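# Move latched lever into notch 4 and seat it

## Task

Shift the lever until it sits in the notch labelled 4 on the small number plates, with its latch fully seated in that notch; squeezing the red bar next to the handle frees the latch. It only counts if the lever stays there on its own, without the robot holding it.

## Robot and tools

ROBOT. A humanoid upper body on a stand just past the table's -x edge, facing roughly +x. left_arm is on the +y side and carries a left hand; right_arm is on the -y side and carries a right hand. Both hands have five fingers. The left hand mirrors the right.

SCENE FRAME. Positions in results are metres in one shared frame: z = 0 is the table top, +z up, +x across the table away from the robot, and the near table edge is at x = 0.18. Shoulders sit about 0.28 m above the pelvis, 0.06 m toward +x and 0.10 m to either side. A hand point reaches no more than 0.62 m from its shoulder. The body may be slightly turned or tilted, and printed positions can be off, especially at long reach.

HAND POINT. Each arm is steered by a point 0.05 m in front of the palm, where index pad and thumb tip meet in a pinch. Its axes: +z along straightened fingers (tips 0.06 to 0.07 m beyond it), +y out of the palm, +x across the palm. On the right hand +x points away from the thumb; on the left hand it points toward the thumb. A wrist bracket on the little-finger side juts 0.03 m past the point along +y and can strike things.

THE ROW. Every command row has 28 numbers, each in [-1, 1], covering both arms even if one is idle: left_arm dx, dy, dz, rx, ry, rz, then left_gripper little, ring, middle, index, thumb_bend, thumb_turn, force_limit, speed; then the same 14 for right_arm and right_gripper. dx to rz are an offset, not a pose: they are measured in the hand point's own axes from its measured pose when the action began (for a call's first action, the last pose any result reported). Scale: 1.0 equals 0.6 m or 180 degrees; rx, ry, rz form a single rotation vector. Each row is relative to that start pose, never to the previous row. Hand numbers are absolute targets: +1 open/straight, -1 curled; thumb_turn +1 beside the palm, -1 in front of it. A pinch is roughly index -0.22, thumb_bend -0.75, thumb_turn -0.57. force_limit maps -1..+1 linearly to about 0..10 N at the fingertip (0..15 N for the two thumb motors) and only stops closing motors. speed maps -1..+1 to near zero..full, where full travel takes 0.6 s; close at -0.9 or slower for a gentle grip. There is no 'leave as is' value: repeat the hand's last eight numbers, or before any, its hand_measured six plus hand_force_limit and hand_speed.

TOOLS.
execute_actions(actions): a list of actions; each action is a table of up to 15 rows, one row per 1/30 s step, with the last row held if fewer than 15. An empty list just returns state and images.
move(target, speed, blocking): target is one 28-number row as above, offsets from the pose in the latest result. The hand points travel in straight lines, all finishing together, over 0.5 to 10 s; speed is m/s from 0.002 to 0.5 (default 0.25), turning capped at twice that in rad/s. Paths ignore obstacles and the other arm. With blocking=false you get a result after 0.5 s; check with wait(0), and call wait or stop before sending anything else.
wait(seconds): 0 to 10; arms hold their last command; returns early if a running move ends.
stop(): brakes a running move; needs room.
zoom_image(camera, region): camera is cam_high, cam_left_wrist or cam_right_wrist; region [x0, y0, x1, y1] in pixels, at most 504 by 504. cam_high is 504x504, the wrist cameras 616x616.
show_instructions(): shows the reference images.
finished_scene(scene): ends the current scene, given its number; irreversible.

MOTION LIMITS. Each control step clips the commanded pose to within 70 mm and 16 degrees of the measured one, so far targets may need several actions; after an action the arm stops at its last clipped pose. Orientation is sacrificed before position if both cannot be met.

READING RESULTS. The state line gives each hand point's position and quaternion (wxyz). 'Hand target' is where the controller is now driving. 'pose unreachable' means the clearance check altered or blocked that arm's command. A move adds a 'move:' line: done, off_target, moving, held or fault, plus limits (paced = pose clipped; held = steps blocked, after which the arm may surge). Hand readouts list six values in motor order: hand_measured (position on the target scale), hand_stopped_by (moving, target, force, stalled, fault), hand_load_n (fingertip load, positive when pushed open; near zero means grip lost). Joint torque readings carry offsets and noise.

HAZARDS. Never let the arms collide or press on each other, including hands and brackets. Wrist pitch and yaw tolerate only 4.65 N m, other joints 23.2 N m; exceeding one freezes that arm for 10 s (TORQUE FAULT). Long holding heats motors: MOTOR HOT warns at 90 °C, and at 120 °C the arm goes limp (OVER-TEMPERATURE FAULT). Fast moves and targets far beyond a contact hit and push hard. Avoid drops, slips and slams, and release the lever only once the latch has settled.

Each tool is called after ">>>" as name(argument=value, ...), one argument or row to a line, values as JSON.

Reference images:

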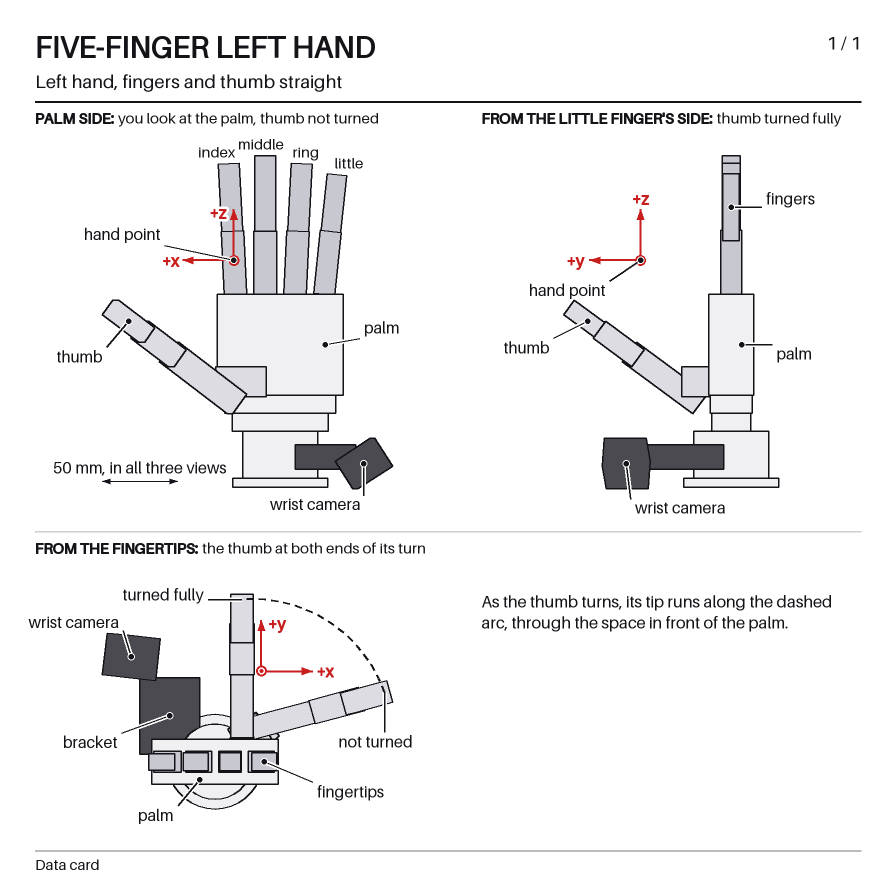

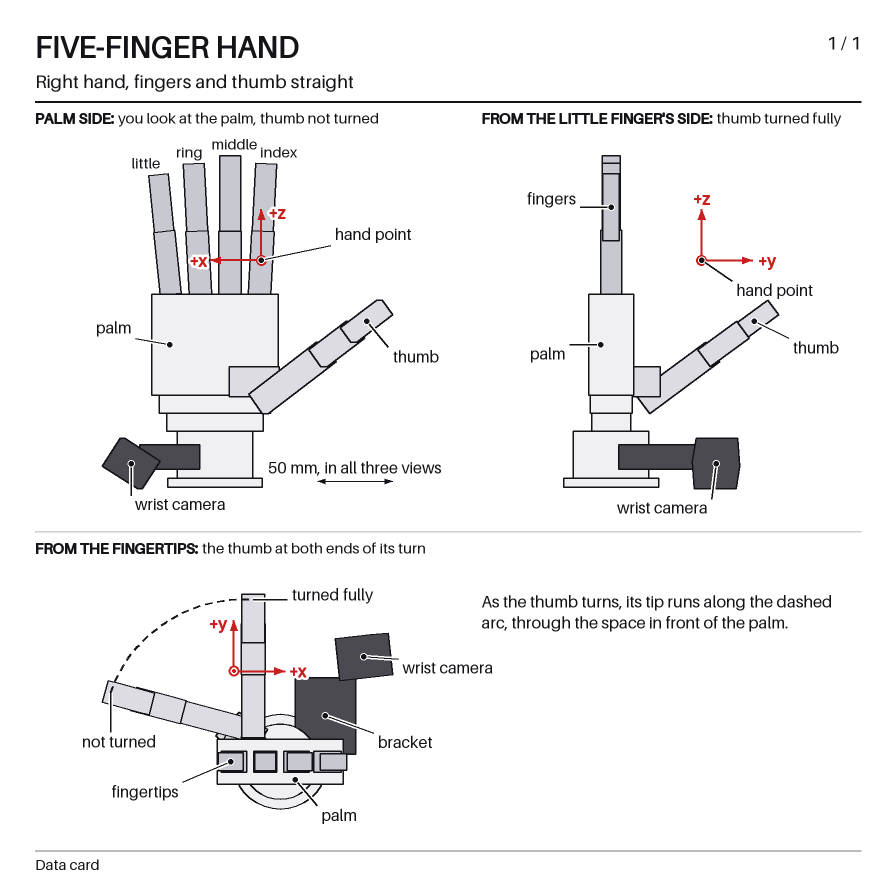

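## Session

>>> execute_actions(
  actions=[],
)

>>> zoom_image(
  camera="cam_high",
  region=[100,100,400,400],
)

Scene clock: 0.00 s.
left_arm: end_effector_position=(+0.1152, +0.0596, +0.5265) hand_measured=(+1.000, +1.000, +1.000, +1.000, +1.000, +1.000) hand_load_n=(+0.0, +0.0, +0.0, +0.0, +0.0, +0.0) hand_stopped_by=(target, target, target, target, target, target) hand_force_limit=0.00 hand_speed=-0.80 end_effector_quat_wxyz=(+0.166, -0.042, -0.171, +0.970) | right_arm: end_effector_position=(+0.1229, -0.1674, +0.5414) hand_measured=(+1.000, +1.000, +1.000, +1.000, +1.000, +1.000) hand_load_n=(+0.0, +0.0, +0.0, +0.0, +0.0, +0.0) hand_stopped_by=(target, target, target, target, target, target) hand_force_limit=0.00 hand_speed=-0.80 end_effector_quat_wxyz=(+0.993, -0.097, +0.054, +0.042)
Joint positions: left_arm=[-0.154  0.414  0.069 -0.676 -0.367 -1.049 -0.236] | right_arm=[-0.075 -0.557 -0.227 -0.575  0.712 -1.022  0.274]
Joint velocities: left_arm=[ 0.003  0.012  0.    -0.002  0.006  0.     0.   ] | right_arm=[ 0.009  0.002  0.009 -0.003 -0.008  0.     0.   ]
Joint torques (N m, as the arm reports them, + toward a larger angle): no reading
Hand target (left_arm): +0.115, +0.060, +0.526; +0.166, -0.042, -0.171, +0.970
Hand target (right_arm): +0.123, -0.167, +0.541; +0.993, -0.097, +0.054, +0.042

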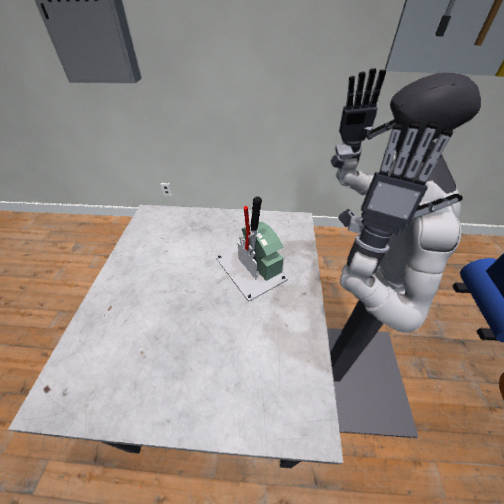

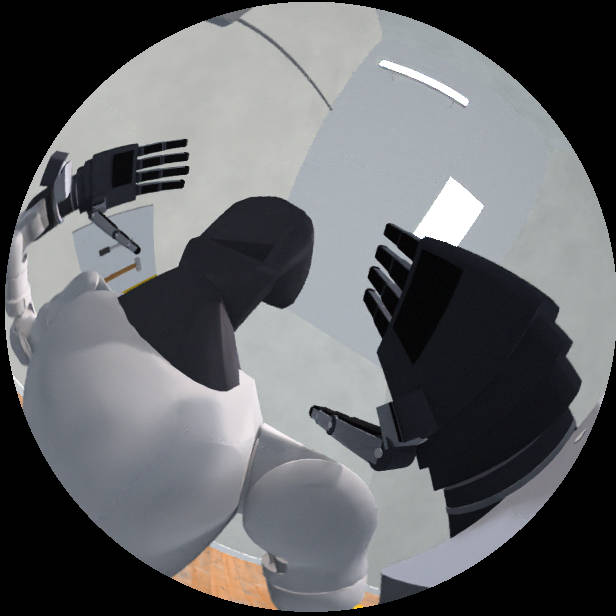

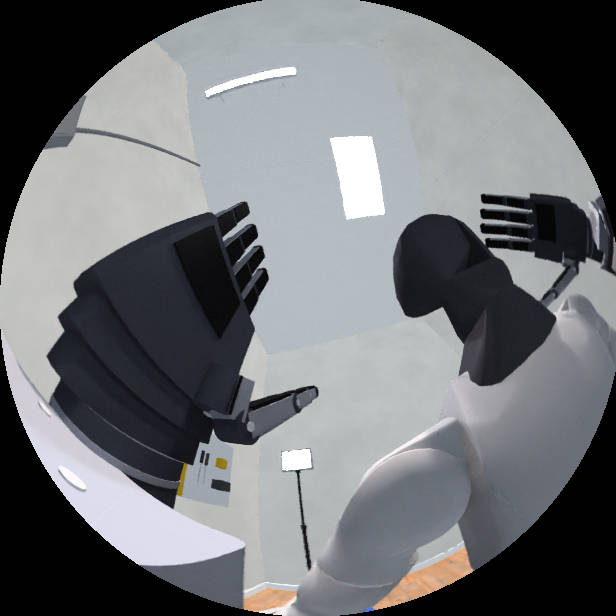

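Region (100, 100, 400, 400) of cam_high's 504x504 image, scaled by 1.680, with more detail than that image has.

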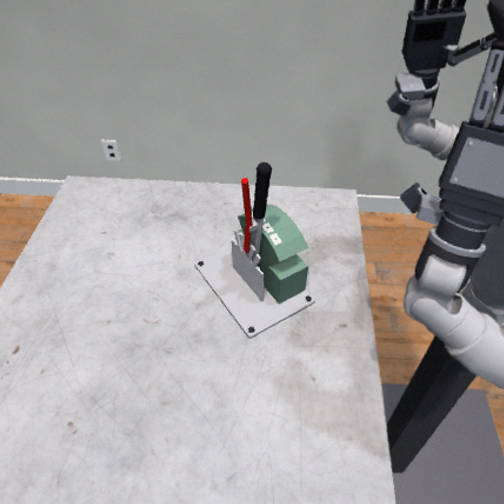

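>>> zoom_image(
  camera="cam_high",
  region=[205,190,305,305],
)

Region (205, 190, 305, 305) of cam_high's 504x504 image, scaled by 4.383, with more detail than that image has; it fills the left 438 columns of this view, and the rest is white.

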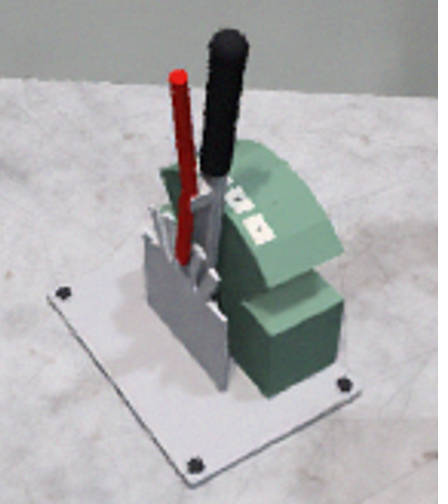

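>>> move(
  target=[0,0,0,0,0,0,1,1,1,1,1,1,0,-0.8,0.29,-0.2,-0.4,0,0.46,-0.06,1,1,1,1,1,-1,0,0],
)

>>> zoom_image(
  camera="cam_right_wrist",
  region=[200,50,560,410],
)

Scene clock: 8.70 s.
left_arm: end_effector_position=(+0.1152, +0.0596, +0.5265) hand_measured=(+1.000, +1.000, +1.000, +1.000, +1.000, +1.000) hand_load_n=(+0.0, +0.0, +0.0, +0.0, +0.0, +0.0) hand_stopped_by=(target, target, target, target, target, target) hand_force_limit=0.00 hand_speed=-0.80 end_effector_quat_wxyz=(+0.166, -0.042, -0.171, +0.970) | right_arm: end_effector_position=(+0.2820, -0.3113, +0.3010) hand_measured=(+1.000, +1.000, +1.000, +1.000, +1.000, -1.000) hand_load_n=(+0.0, +0.0, +0.0, +0.0, +0.0, +0.0) hand_stopped_by=(target, target, target, target, target, target) hand_force_limit=0.00 hand_speed=0.00 end_effector_quat_wxyz=(+0.705, -0.103, +0.695, -0.094)
Joint positions: left_arm=[-0.154  0.414  0.069 -0.676 -0.367 -1.049 -0.236] | right_arm=[ 0.417 -1.014 -0.228  0.091  0.867 -0.602  0.33 ]
Joint velocities: left_arm=[-0.003  0.    -0.011 -0.009 -0.009  0.     0.   ] | right_arm=[-0.003 -0.008 -0.014  0.003  0.     0.001  0.   ]
Joint torques (N m, as the arm reports them, + toward a larger angle): left_arm=[-2.09  0.4   0.93 -0.74 -1.19  0.08  0.12] | right_arm=[-0.7  -5.4  -3.28 -1.25 -0.46 -0.49 -0.39]
Hand target (left_arm): +0.115, +0.060, +0.526; +0.166, -0.042, -0.171, +0.970
Hand target (right_arm): +0.283, -0.311, +0.300; +0.703, -0.105, +0.696, -0.095
Off the commanded pose (left_arm): 0.000 m, 0 deg.
Off the commanded pose (right_arm): 0.012 m, 3 deg.
move: off_target (right_arm)

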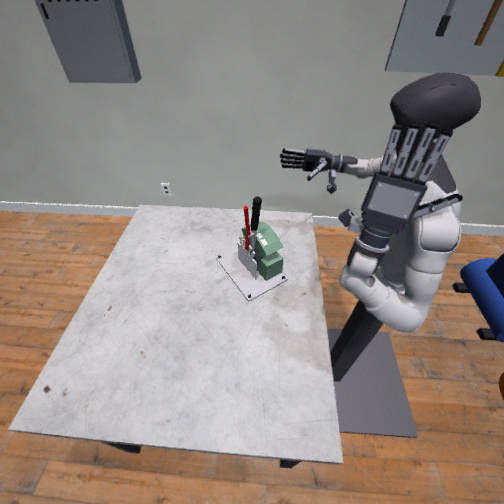

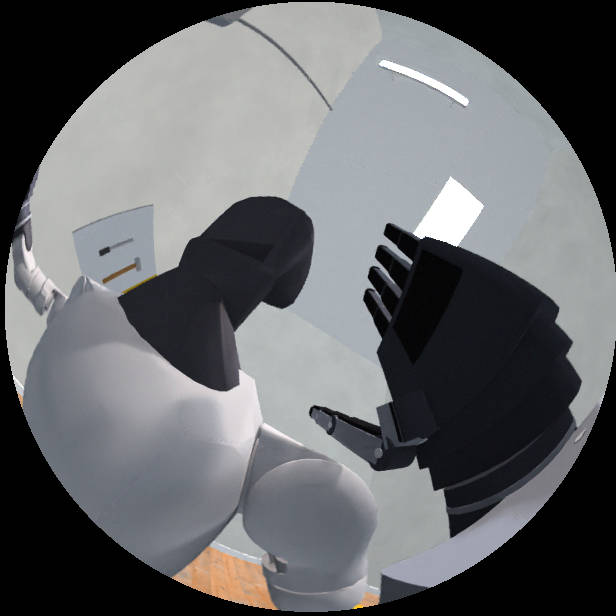

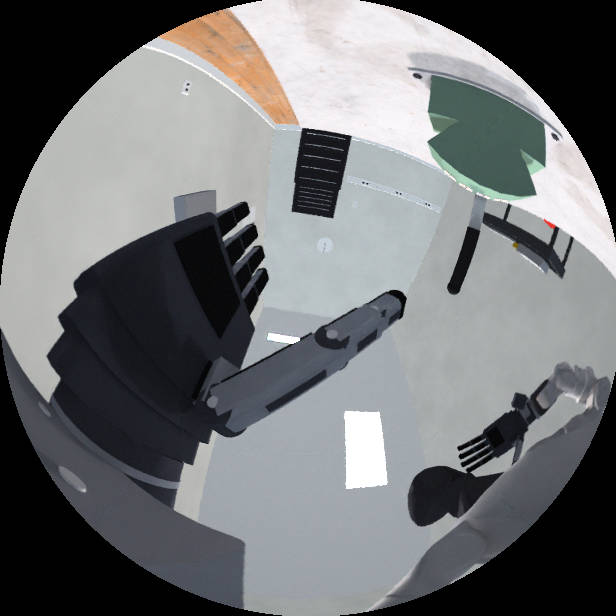

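Region (200, 50, 560, 410) of cam_right_wrist's 616x616 image, scaled by 1.400, with more detail than that image has.

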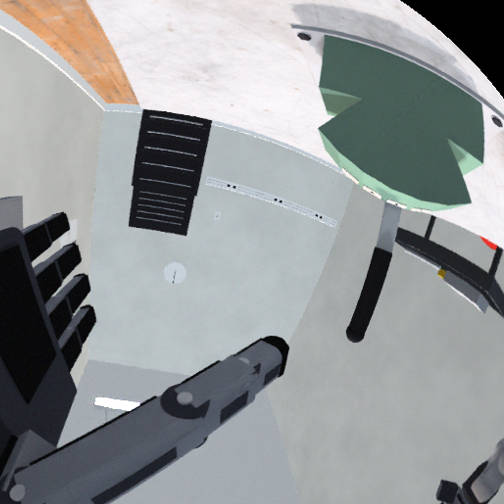

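>>> move(
  target=[0,0,0,0,0,0,1,1,1,1,1,1,0,-0.8,-0.09,0.07,0.08,-0.2,-0.03,0.09,1,1,1,1,1,-1,0,0],
)

>>> zoom_image(
  camera="cam_right_wrist",
  region=[200,0,560,360],
)

Scene clock: 14.93 s.
left_arm: end_effector_position=(+0.1152, +0.0596, +0.5265) hand_measured=(+1.000, +1.000, +1.000, +1.000, +1.000, +1.000) hand_load_n=(+0.0, +0.0, +0.0, +0.0, +0.0, +0.0) hand_stopped_by=(target, target, target, target, target, target) hand_force_limit=0.00 hand_speed=-0.80 end_effector_quat_wxyz=(+0.166, -0.042, -0.171, +0.970) | right_arm: end_effector_position=(+0.3278, -0.2589, +0.3439) hand_measured=(+1.000, +1.000, +1.000, +1.000, +1.000, -1.000) hand_load_n=(+0.0, +0.0, +0.0, +0.0, +0.0, +0.0) hand_stopped_by=(target, target, target, target, target, target) hand_force_limit=0.00 hand_speed=0.00 end_effector_quat_wxyz=(+0.675, -0.224, +0.664, +0.229)
Joint positions: left_arm=[-0.154  0.414  0.069 -0.676 -0.367 -1.049 -0.236] | right_arm=[-0.458 -1.086  0.067  0.682  1.104 -0.193  1.227]
Joint velocities: left_arm=[ 0.     0.    -0.018 -0.002  0.012  0.     0.   ] | right_arm=[-0.008 -0.003  0.012  0.005  0.009  0.     0.001]
Joint torques (N m, as the arm reports them, + toward a larger angle): left_arm=[-1.96  0.42  0.98 -0.82 -1.17  0.08  0.14] | right_arm=[-3.2  -6.98 -2.67 -1.36 -0.02 -0.26  0.17]
Hand target (left_arm): +0.115, +0.060, +0.526; +0.166, -0.042, -0.171, +0.970
Hand target (right_arm): +0.328, -0.258, +0.343; +0.674, -0.226, +0.665, +0.230
Off the commanded pose (left_arm): 0.000 m, 0 deg.
Off the commanded pose (right_arm): 0.004 m, 0 deg.
move: off_target (right_arm)

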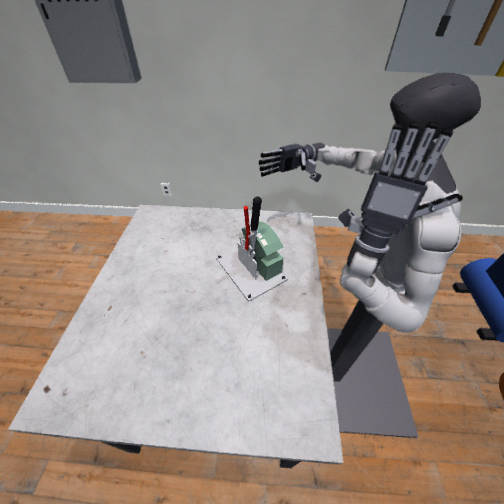

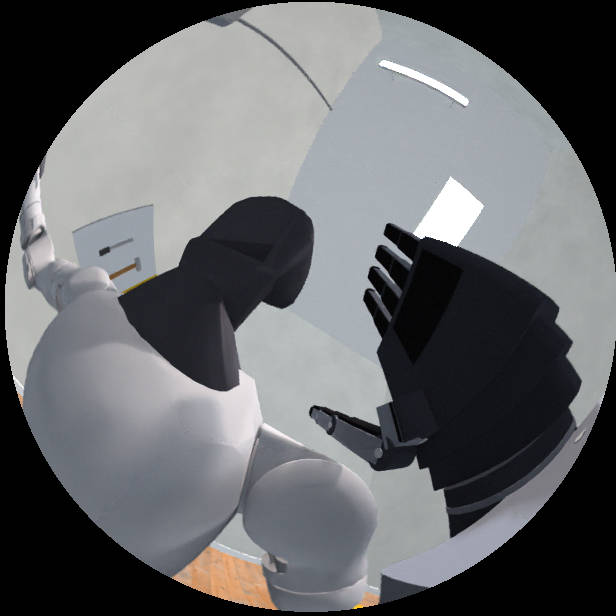

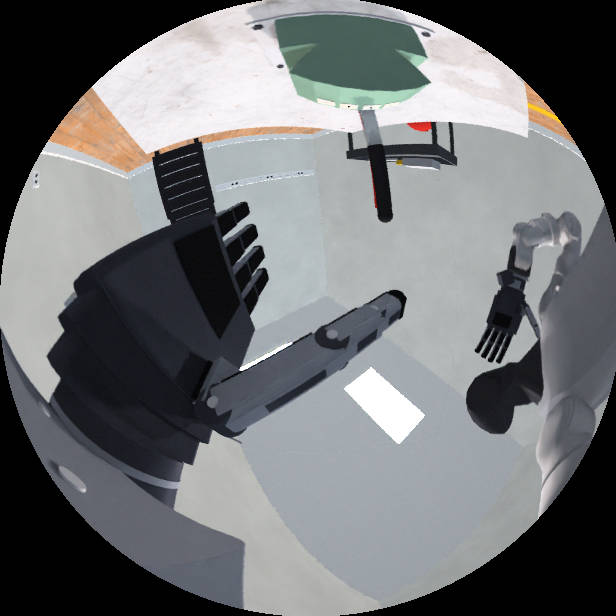

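Region (200, 0, 560, 360) of cam_right_wrist's 616x616 image, scaled by 1.400, with more detail than that image has.

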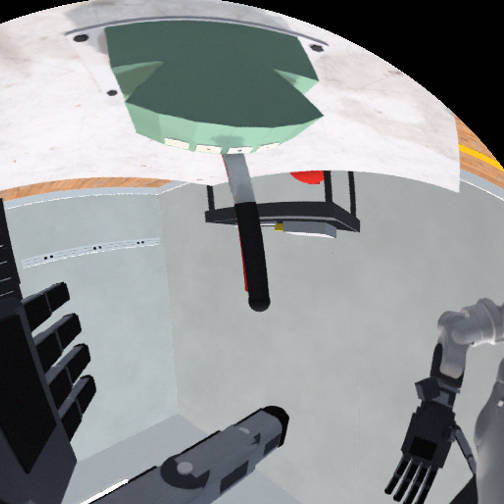

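>>> move(
  target=[0,0,0,0,0,0,1,1,1,1,1,1,0,-0.8,0.03,0,0.16,0,0,0,1,1,1,1,1,-1,0,0],
  speed=0.1,
)

>>> zoom_image(
  camera="cam_right_wrist",
  region=[260,0,520,260],
)

Scene clock: 19.47 s.
left_arm: end_effector_position=(+0.1152, +0.0596, +0.5265) hand_measured=(+1.000, +1.000, +1.000, +1.000, +1.000, +1.000) hand_load_n=(+0.0, +0.0, +0.0, +0.0, +0.0, +0.0) hand_stopped_by=(target, target, target, target, target, target) hand_force_limit=0.00 hand_speed=-0.80 end_effector_quat_wxyz=(+0.166, -0.042, -0.171, +0.970) | right_arm: end_effector_position=(+0.4068, -0.2032, +0.3317) hand_measured=(+1.000, +1.000, +1.000, +1.000, +1.000, -1.000) hand_load_n=(+0.0, +0.0, +0.0, +0.0, +0.0, +0.0) hand_stopped_by=(target, target, target, target, target, target) hand_force_limit=0.00 hand_speed=0.00 end_effector_quat_wxyz=(+0.677, -0.225, +0.663, +0.227)
Joint positions: left_arm=[-0.154  0.414  0.069 -0.676 -0.367 -1.049 -0.236] | right_arm=[-0.848 -0.843  0.269  0.908  0.911 -0.223  1.075]
Joint velocities: left_arm=[ 0.006 -0.002  0.002 -0.002  0.005  0.     0.   ] | right_arm=[-0.012  0.008  0.005  0.005  0.003 -0.005  0.002]
Joint torques (N m, as the arm reports them, + toward a larger angle): left_arm=[-2.06  0.51  0.9  -0.73 -1.08  0.08  0.14] | right_arm=[-4.67 -5.27 -1.69 -1.86 -0.06 -0.41  0.07]
Hand target (left_arm): +0.115, +0.060, +0.526; +0.166, -0.042, -0.171, +0.970
Hand target (right_arm): +0.407, -0.202, +0.331; +0.676, -0.228, +0.663, +0.227
Off the commanded pose (left_arm): 0.000 m, 0 deg.
Off the commanded pose (right_arm): 0.006 m, 0 deg.
move: off_target (right_arm)

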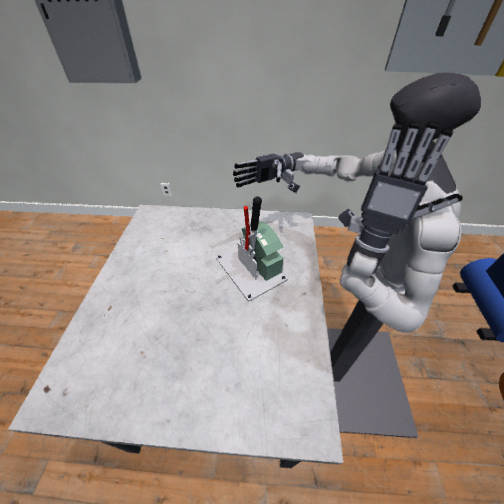

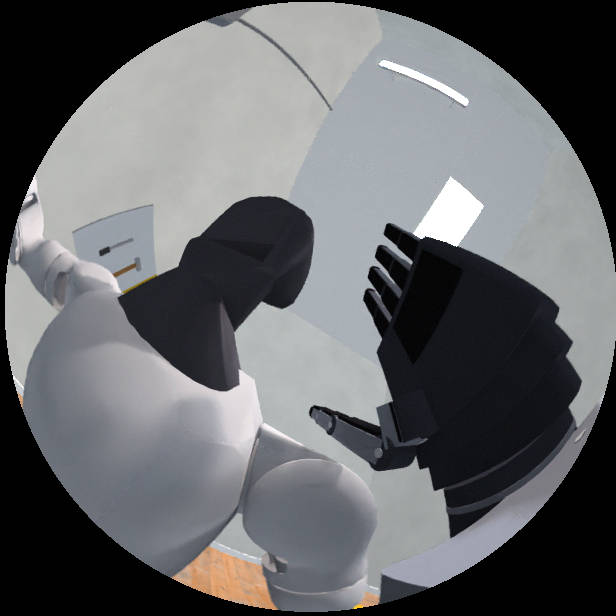

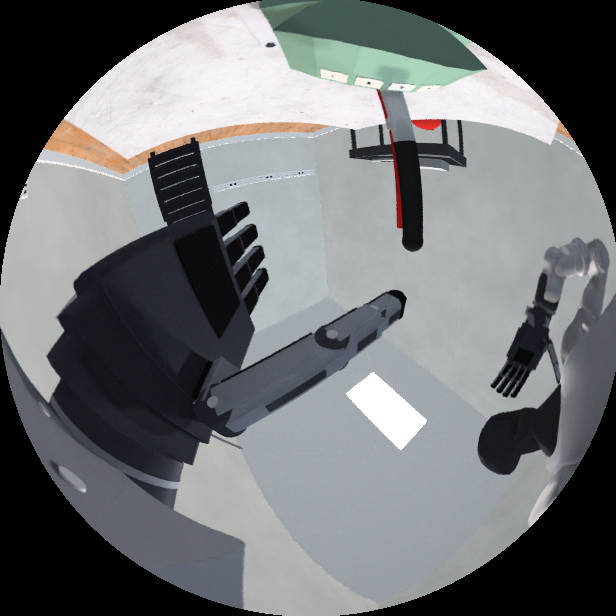

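Region (260, 0, 520, 260) of cam_right_wrist's 616x616 image, scaled by 1.938, with more detail than that image has.

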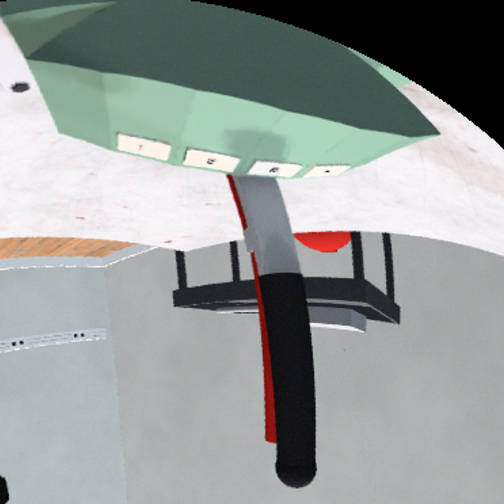

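>>> move(
  target=[0,0,0,0,0,0,1,1,1,1,1,1,0,-0.8,0.07,0.03,0.09,0,0,0.03,1,1,1,1,1,-1,0,0],
  speed=0.08,
)

>>> zoom_image(
  camera="cam_high",
  region=[180,150,330,300],
)

Scene clock: 25.93 s.
left_arm: end_effector_position=(+0.1152, +0.0596, +0.5265) hand_measured=(+1.000, +1.000, +1.000, +1.000, +1.000, +1.000) hand_load_n=(+0.0, +0.0, +0.0, +0.0, +0.0, +0.0) hand_stopped_by=(target, target, target, target, target, target) hand_force_limit=0.00 hand_speed=-0.80 end_effector_quat_wxyz=(+0.166, -0.042, -0.171, +0.970) | right_arm: end_effector_position=(+0.4419, -0.1568, +0.2944) hand_measured=(+1.000, +1.000, +1.000, +1.000, +1.000, -1.000) hand_load_n=(+0.0, +0.0, +0.0, +0.0, +0.0, +0.0) hand_stopped_by=(target, target, target, target, target, target) hand_force_limit=0.00 hand_speed=0.00 end_effector_quat_wxyz=(+0.665, -0.187, +0.677, +0.254)
Joint positions: left_arm=[-0.154  0.414  0.069 -0.676 -0.367 -1.049 -0.236] | right_arm=[-1.078 -0.546  0.325  1.404  0.841 -0.409  1.11 ]
Joint velocities: left_arm=[-0.003  0.    -0.002 -0.009 -0.002  0.     0.   ] | right_arm=[-0.034  0.015  0.005  0.058 -0.002 -0.02   0.026]
Joint torques (N m, as the arm reports them, + toward a larger angle): left_arm=[-2.03  0.35  0.91 -0.95 -1.12  0.09  0.13] | right_arm=[-5.49 -3.68 -1.05 -2.   -0.12 -0.41  0.09]
Hand target (left_arm): +0.115, +0.060, +0.526; +0.166, -0.042, -0.171, +0.970
Hand target (right_arm): +0.442, -0.155, +0.295; +0.665, -0.189, +0.676, +0.255
Off the commanded pose (left_arm): 0.000 m, 0 deg.
Off the commanded pose (right_arm): 0.004 m, 1 deg.
move: off_target (right_arm)

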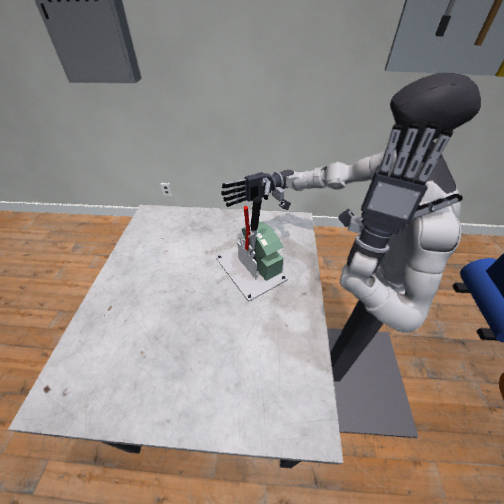

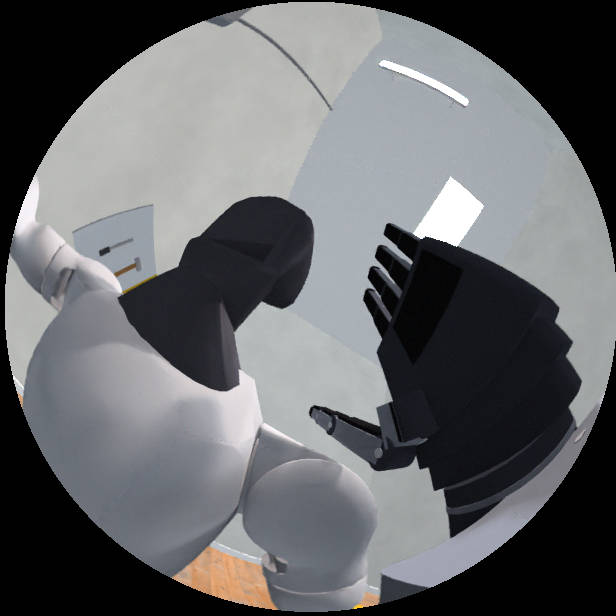

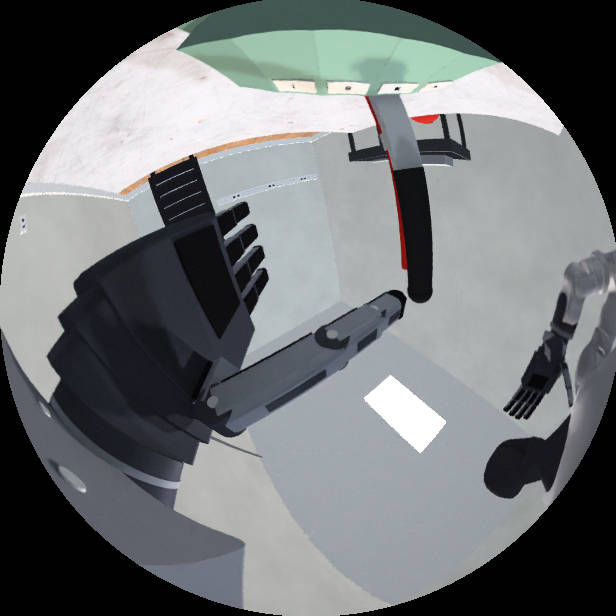

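Region (180, 150, 330, 300) of cam_high's 504x504 image, scaled by 3.360, with more detail than that image has.

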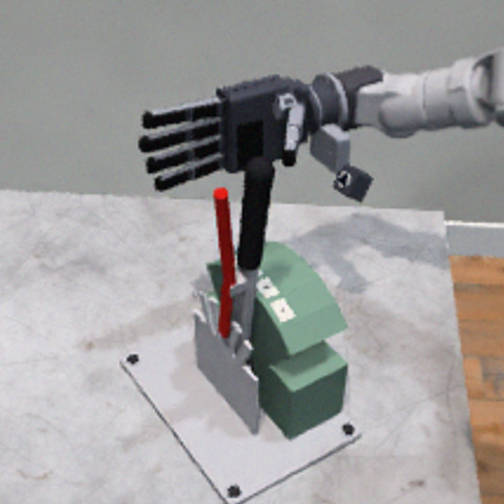

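Move laterally.

>>> move(
  target=[0,0,0,0,0,0,1,1,1,1,1,1,0,-0.8,0.02,0.12,0,0,0,0,1,1,1,1,1,-1,0,0],
  speed=0.06,
)

>>> zoom_image(
  camera="cam_high",
  region=[180,150,330,300],
)

Scene clock: 29.73 s.
left_arm: end_effector_position=(+0.1152, +0.0596, +0.5265) hand_measured=(+1.000, +1.000, +1.000, +1.000, +1.000, +1.000) hand_load_n=(+0.0, +0.0, +0.0, +0.0, +0.0, +0.0) hand_stopped_by=(target, target, target, target, target, target) hand_force_limit=0.00 hand_speed=-0.80 end_effector_quat_wxyz=(+0.166, -0.042, -0.171, +0.970) | right_arm: end_effector_position=(+0.4001, -0.0969, +0.2922) hand_measured=(+1.000, +1.000, +1.000, +1.000, +1.000, -1.000) hand_load_n=(+0.0, +0.0, +0.0, +0.0, +0.0, +0.0) hand_stopped_by=(target, target, target, target, target, target) hand_force_limit=0.00 hand_speed=0.00 end_effector_quat_wxyz=(+0.672, -0.185, +0.673, +0.249)
Joint positions: left_arm=[-0.154  0.414  0.069 -0.676 -0.367 -1.049 -0.236] | right_arm=[-0.587 -0.677  0.405  0.356  0.835 -0.181  0.535]
Joint velocities: left_arm=[ 0.    -0.003  0.    -0.011 -0.003  0.     0.   ] | right_arm=[ 0.003 -0.021  0.008 -0.002  0.003  0.    -0.012]
Joint torques (N m, as the arm reports them, + toward a larger angle): left_arm=[-2.01  0.43  0.91 -0.72 -1.12  0.1   0.15] | right_arm=[-3.93 -3.57 -2.2  -2.95 -0.4  -0.49 -0.07]
Hand target (left_arm): +0.115, +0.060, +0.526; +0.166, -0.042, -0.171, +0.970
Hand target (right_arm): +0.400, -0.097, +0.290; +0.670, -0.187, +0.675, +0.247
Off the commanded pose (left_arm): 0.000 m, 0 deg.
Off the commanded pose (right_arm): 0.003 m, 1 deg.
move: done

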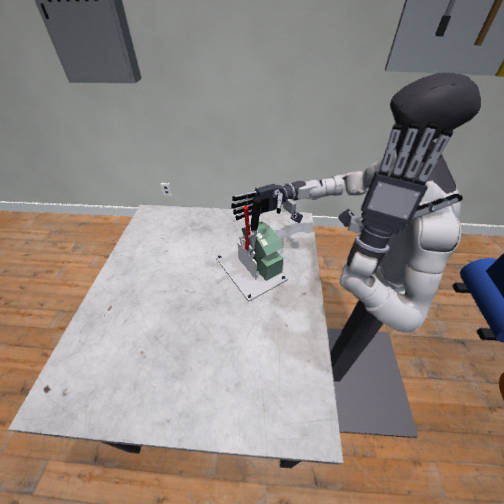

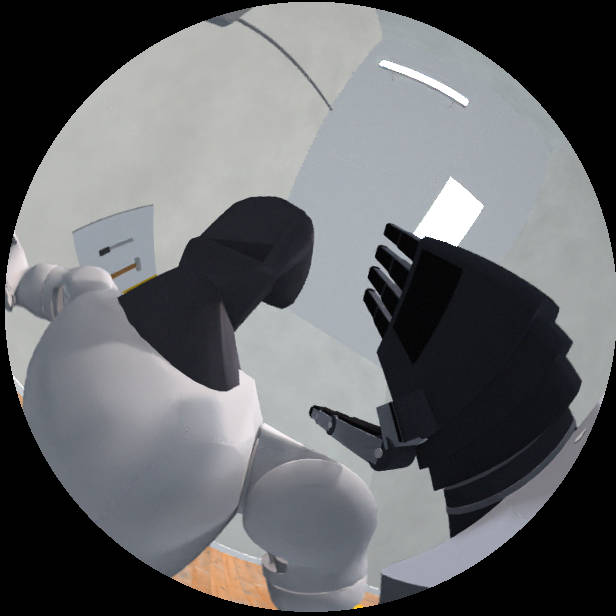

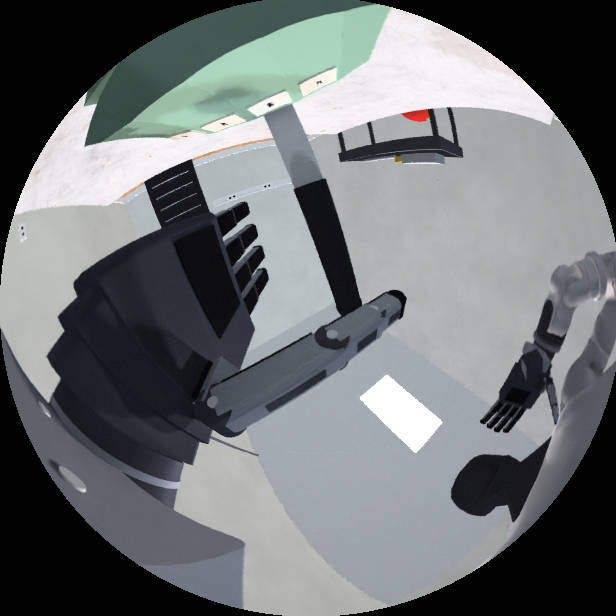

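Region (180, 150, 330, 300) of cam_high's 504x504 image, scaled by 3.360, with more detail than that image has.

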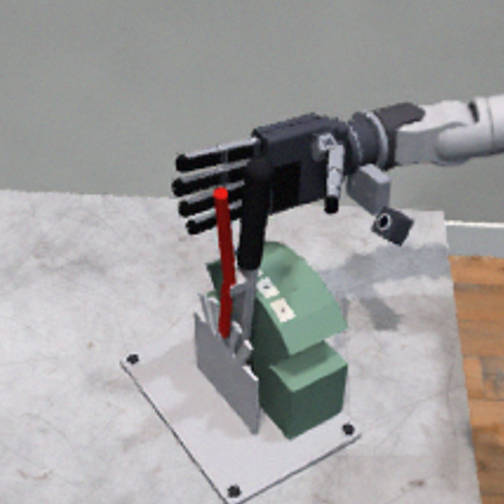

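>>> move(
  target=[0,0,0,0,0,0,1,1,1,1,1,1,0,-0.8,0.01,0.03,0.085,0,0,0,1,1,1,1,1,-1,0,0],
  speed=0.05,
)

>>> zoom_image(
  camera="cam_high",
  region=[180,150,330,300],
)

Scene clock: 34.70 s.
left_arm: end_effector_position=(+0.1152, +0.0596, +0.5265) hand_measured=(+1.000, +1.000, +1.000, +1.000, +1.000, +1.000) hand_load_n=(+0.0, +0.0, +0.0, +0.0, +0.0, +0.0) hand_stopped_by=(target, target, target, target, target, target) hand_force_limit=0.00 hand_speed=-0.80 end_effector_quat_wxyz=(+0.166, -0.042, -0.171, +0.970) | right_arm: end_effector_position=(+0.4322, -0.0537, +0.2916) hand_measured=(+1.000, +1.000, +1.000, +1.000, +1.000, -1.000) hand_load_n=(+0.0, +0.0, +0.0, +0.0, +0.0, +0.0) hand_stopped_by=(target, target, target, target, target, target) hand_force_limit=0.00 hand_speed=0.00 end_effector_quat_wxyz=(+0.673, -0.184, +0.672, +0.250)
Joint positions: left_arm=[-0.154  0.414  0.069 -0.676 -0.367 -1.049 -0.236] | right_arm=[-0.758 -0.507  0.479  0.525  0.759 -0.188  0.461]
Joint velocities: left_arm=[ 0.008  0.     0.011 -0.002  0.005  0.     0.   ] | right_arm=[-0.011  0.011  0.014  0.002 -0.003 -0.001  0.   ]
Joint torques (N m, as the arm reports them, + toward a larger angle): left_arm=[-2.06  0.41  0.96 -0.77 -1.21  0.07  0.13] | right_arm=[-4.97 -2.09 -2.03 -2.78 -0.52 -0.69 -0.05]
Hand target (left_arm): +0.115, +0.060, +0.526; +0.166, -0.042, -0.171, +0.970
Hand target (right_arm): +0.432, -0.053, +0.291; +0.673, -0.186, +0.672, +0.248
Off the commanded pose (left_arm): 0.000 m, 0 deg.
Off the commanded pose (right_arm): 0.003 m, 0 deg.
move: done

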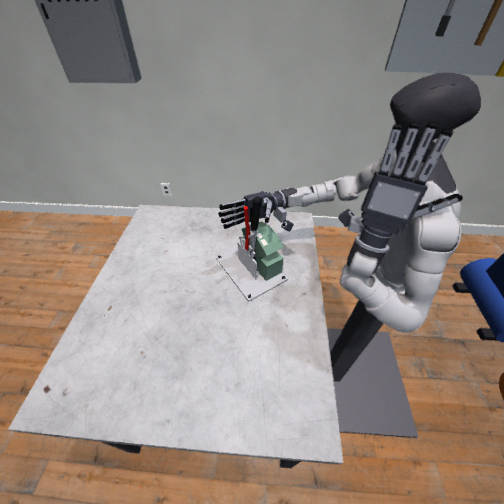

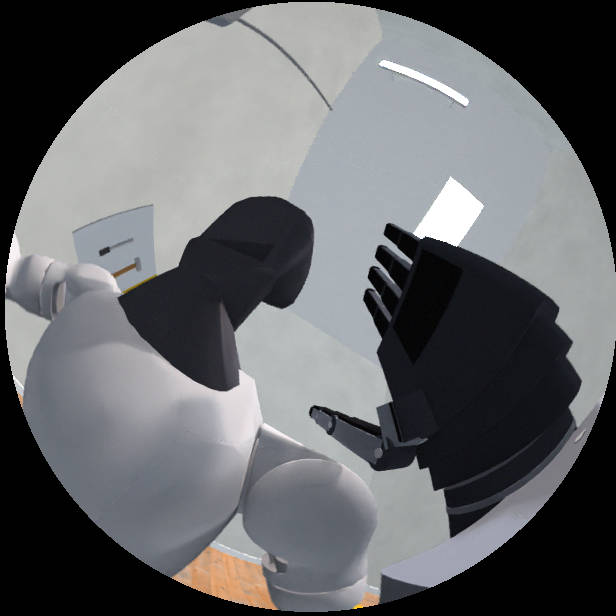

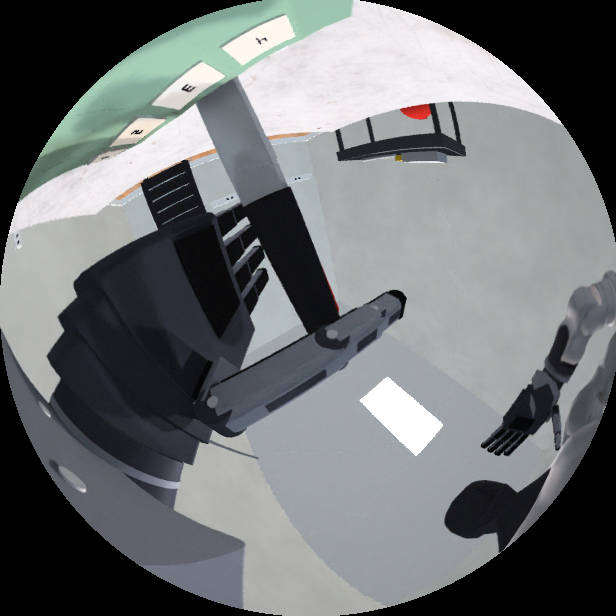

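Region (180, 150, 330, 300) of cam_high's 504x504 image, scaled by 3.360, with more detail than that image has.

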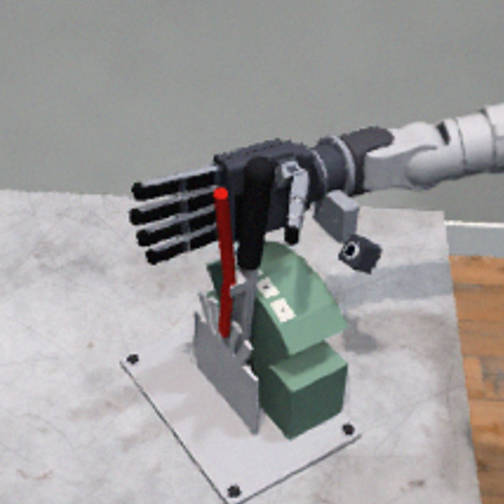

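>>> move(
  target=[0,0,0,0,0,0,1,1,1,1,1,1,0,-0.8,0,0.02,0.02,0,0,-0.06,-0.7,-0.7,-0.7,-0.7,0.3,-1,0.6,-0.6],
  speed=0.08,
)

>>> zoom_image(
  camera="cam_high",
  region=[180,150,330,300],
)

Scene clock: 43.60 s.
left_arm: end_effector_position=(+0.1152, +0.0596, +0.5265) hand_measured=(+1.000, +1.000, +1.000, +1.000, +1.000, +1.000) hand_load_n=(+0.0, +0.0, +0.0, +0.0, +0.0, +0.0) hand_stopped_by=(target, target, target, target, target, target) hand_force_limit=0.00 hand_speed=-0.80 end_effector_quat_wxyz=(+0.166, -0.042, -0.171, +0.970) | right_arm: end_effector_position=(+0.4304, -0.0199, +0.2955) hand_measured=(-0.700, -0.698, -0.462, -0.374, +0.300, -1.000) hand_load_n=(+0.0, +3.5, +0.0, +0.5, +0.0, +0.0) hand_stopped_by=(target, target, force, force, target, target) hand_force_limit=0.60 hand_speed=-0.60 end_effector_quat_wxyz=(+0.690, -0.256, +0.646, +0.204)
Joint positions: left_arm=[-0.154  0.414  0.069 -0.676 -0.367 -1.049 -0.236] | right_arm=[-0.818 -0.48   0.544  0.499  0.606 -0.222  0.374]
Joint velocities: left_arm=[ 0.003  0.015  0.    -0.008  0.002  0.     0.   ] | right_arm=[ 0.003 -0.005  0.     0.003 -0.003  0.     0.   ]
Joint torques (N m, as the arm reports them, + toward a larger angle): left_arm=[-1.94  0.49  0.99 -0.77 -1.06  0.08  0.13] | right_arm=[-3.78 -5.07 -4.44 -2.44 -0.12 -0.99 -0.39]
Hand target (left_arm): +0.115, +0.060, +0.526; +0.166, -0.042, -0.171, +0.970
Hand target (right_arm): +0.436, -0.038, +0.293; +0.693, -0.247, +0.652, +0.184
Off the commanded pose (left_arm): 0.000 m, 0 deg.
Off the commanded pose (right_arm): 0.018 m, 2 deg.
move: off_target (right_arm)

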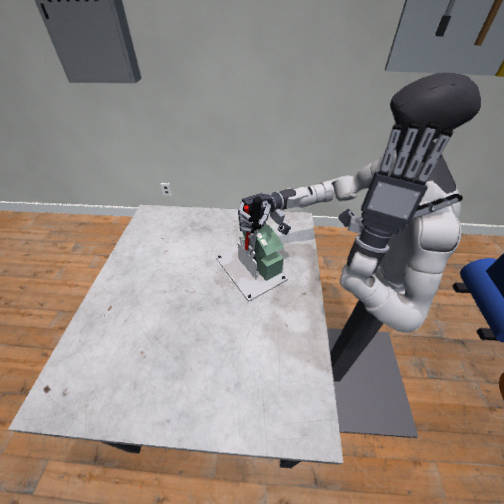

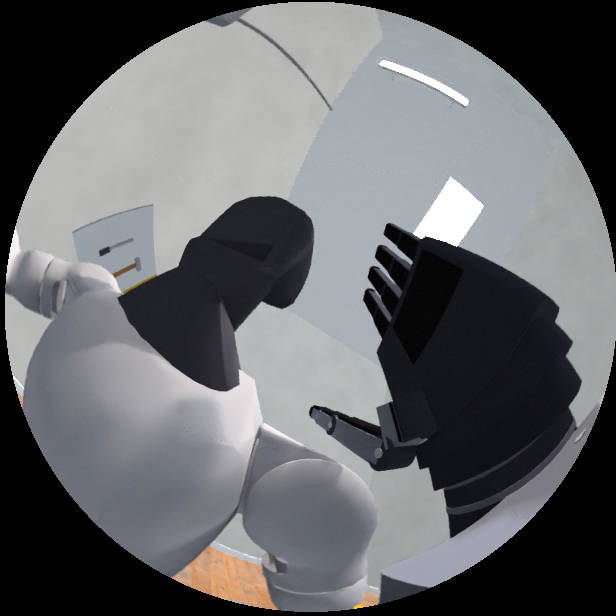

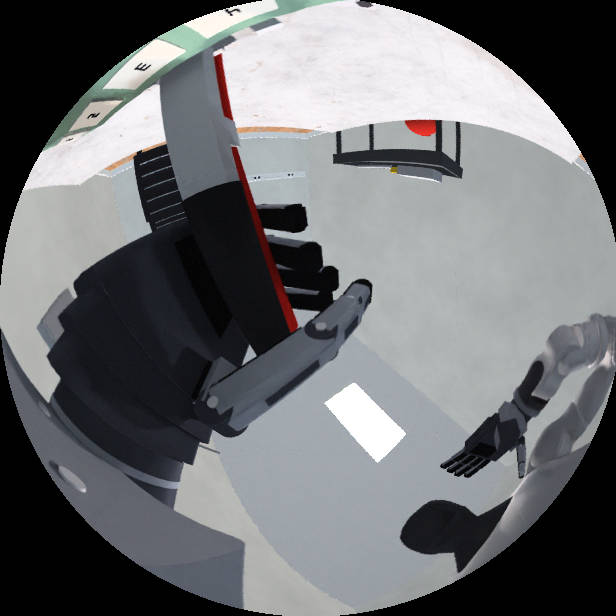

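Region (180, 150, 330, 300) of cam_high's 504x504 image, scaled by 3.360, with more detail than that image has.

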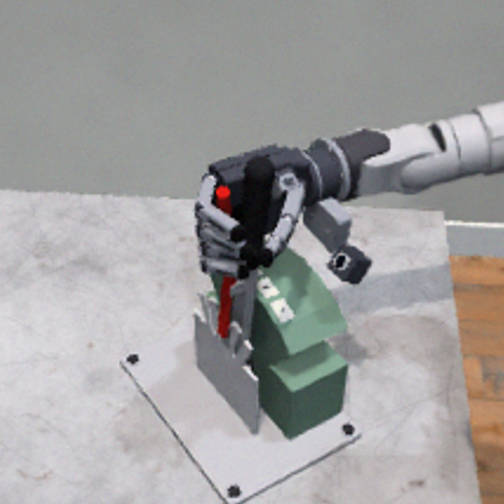

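Not squeezed yet. Squeeze with thumb, pull back.

>>> move(
  target=[0,0,0,0,0,0,1,1,1,1,1,1,0,-0.8,0,0,-0.04,0,0,0,-0.6,-0.6,-0.6,-0.6,-0.7,-1,1,-0.6],
  speed=0.03,
)

>>> zoom_image(
  camera="cam_high",
  region=[200,180,310,290],
)

Scene clock: 47.03 s.
left_arm: end_effector_position=(+0.1152, +0.0596, +0.5265) hand_measured=(+1.000, +1.000, +1.000, +1.000, +1.000, +1.000) hand_load_n=(+0.0, +0.0, +0.0, +0.0, +0.0, +0.0) hand_stopped_by=(target, target, target, target, target, target) hand_force_limit=0.00 hand_speed=-0.80 end_effector_quat_wxyz=(+0.166, -0.042, -0.171, +0.970) | right_arm: end_effector_position=(+0.4186, -0.0240, +0.2979) hand_measured=(-0.600, -0.600, -0.600, -0.598, -0.038, -1.000) hand_load_n=(+0.0, +0.0, +1.0, +7.0, +14.5, +2.0) hand_stopped_by=(target, target, target, target, force, target) hand_force_limit=1.00 hand_speed=-0.60 end_effector_quat_wxyz=(+0.689, -0.257, +0.647, +0.201)
Joint positions: left_arm=[-0.154  0.414  0.069 -0.676 -0.367 -1.049 -0.236] | right_arm=[-0.753 -0.533  0.534  0.362  0.609 -0.173  0.34 ]
Joint velocities: left_arm=[ 0.008  0.006 -0.003 -0.006  0.003  0.     0.   ] | right_arm=[-0.005  0.006 -0.008  0.003 -0.006  0.001  0.   ]
Joint torques (N m, as the arm reports them, + toward a larger angle): left_arm=[-1.91  0.43  0.88 -0.83 -1.01  0.07  0.13] | right_arm=[-2.3  -4.67 -3.69 -3.92  0.21 -1.69  1.14]
Hand target (left_arm): +0.115, +0.060, +0.526; +0.166, -0.042, -0.171, +0.970
Hand target (right_arm): +0.412, -0.034, +0.294; +0.690, -0.256, +0.646, +0.203
Off the commanded pose (left_arm): 0.000 m, 0 deg.
Off the commanded pose (right_arm): 0.013 m, 0 deg.
move: off_target (right_arm)

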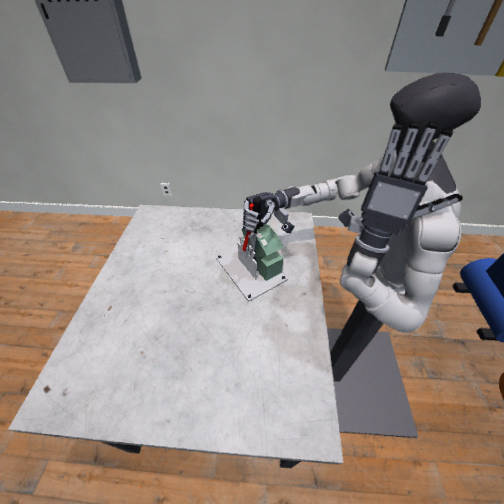

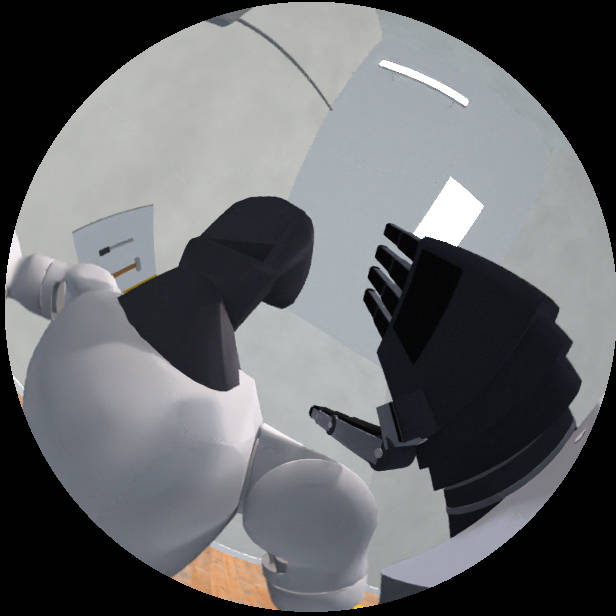

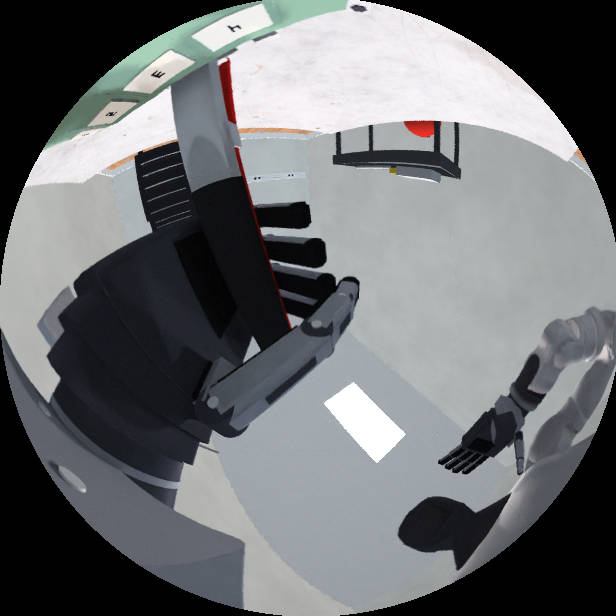

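Region (200, 180, 310, 290) of cam_high's 504x504 image, scaled by 4.582, with more detail than that image has.

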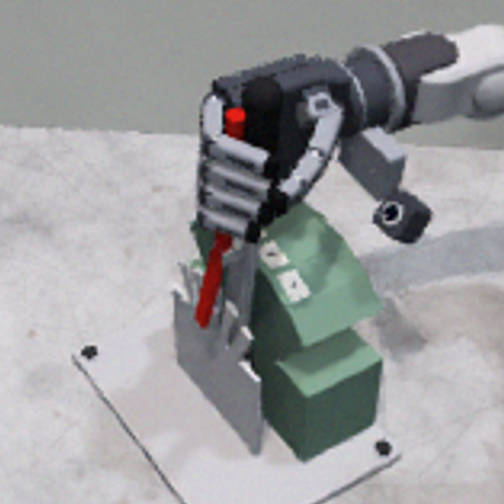

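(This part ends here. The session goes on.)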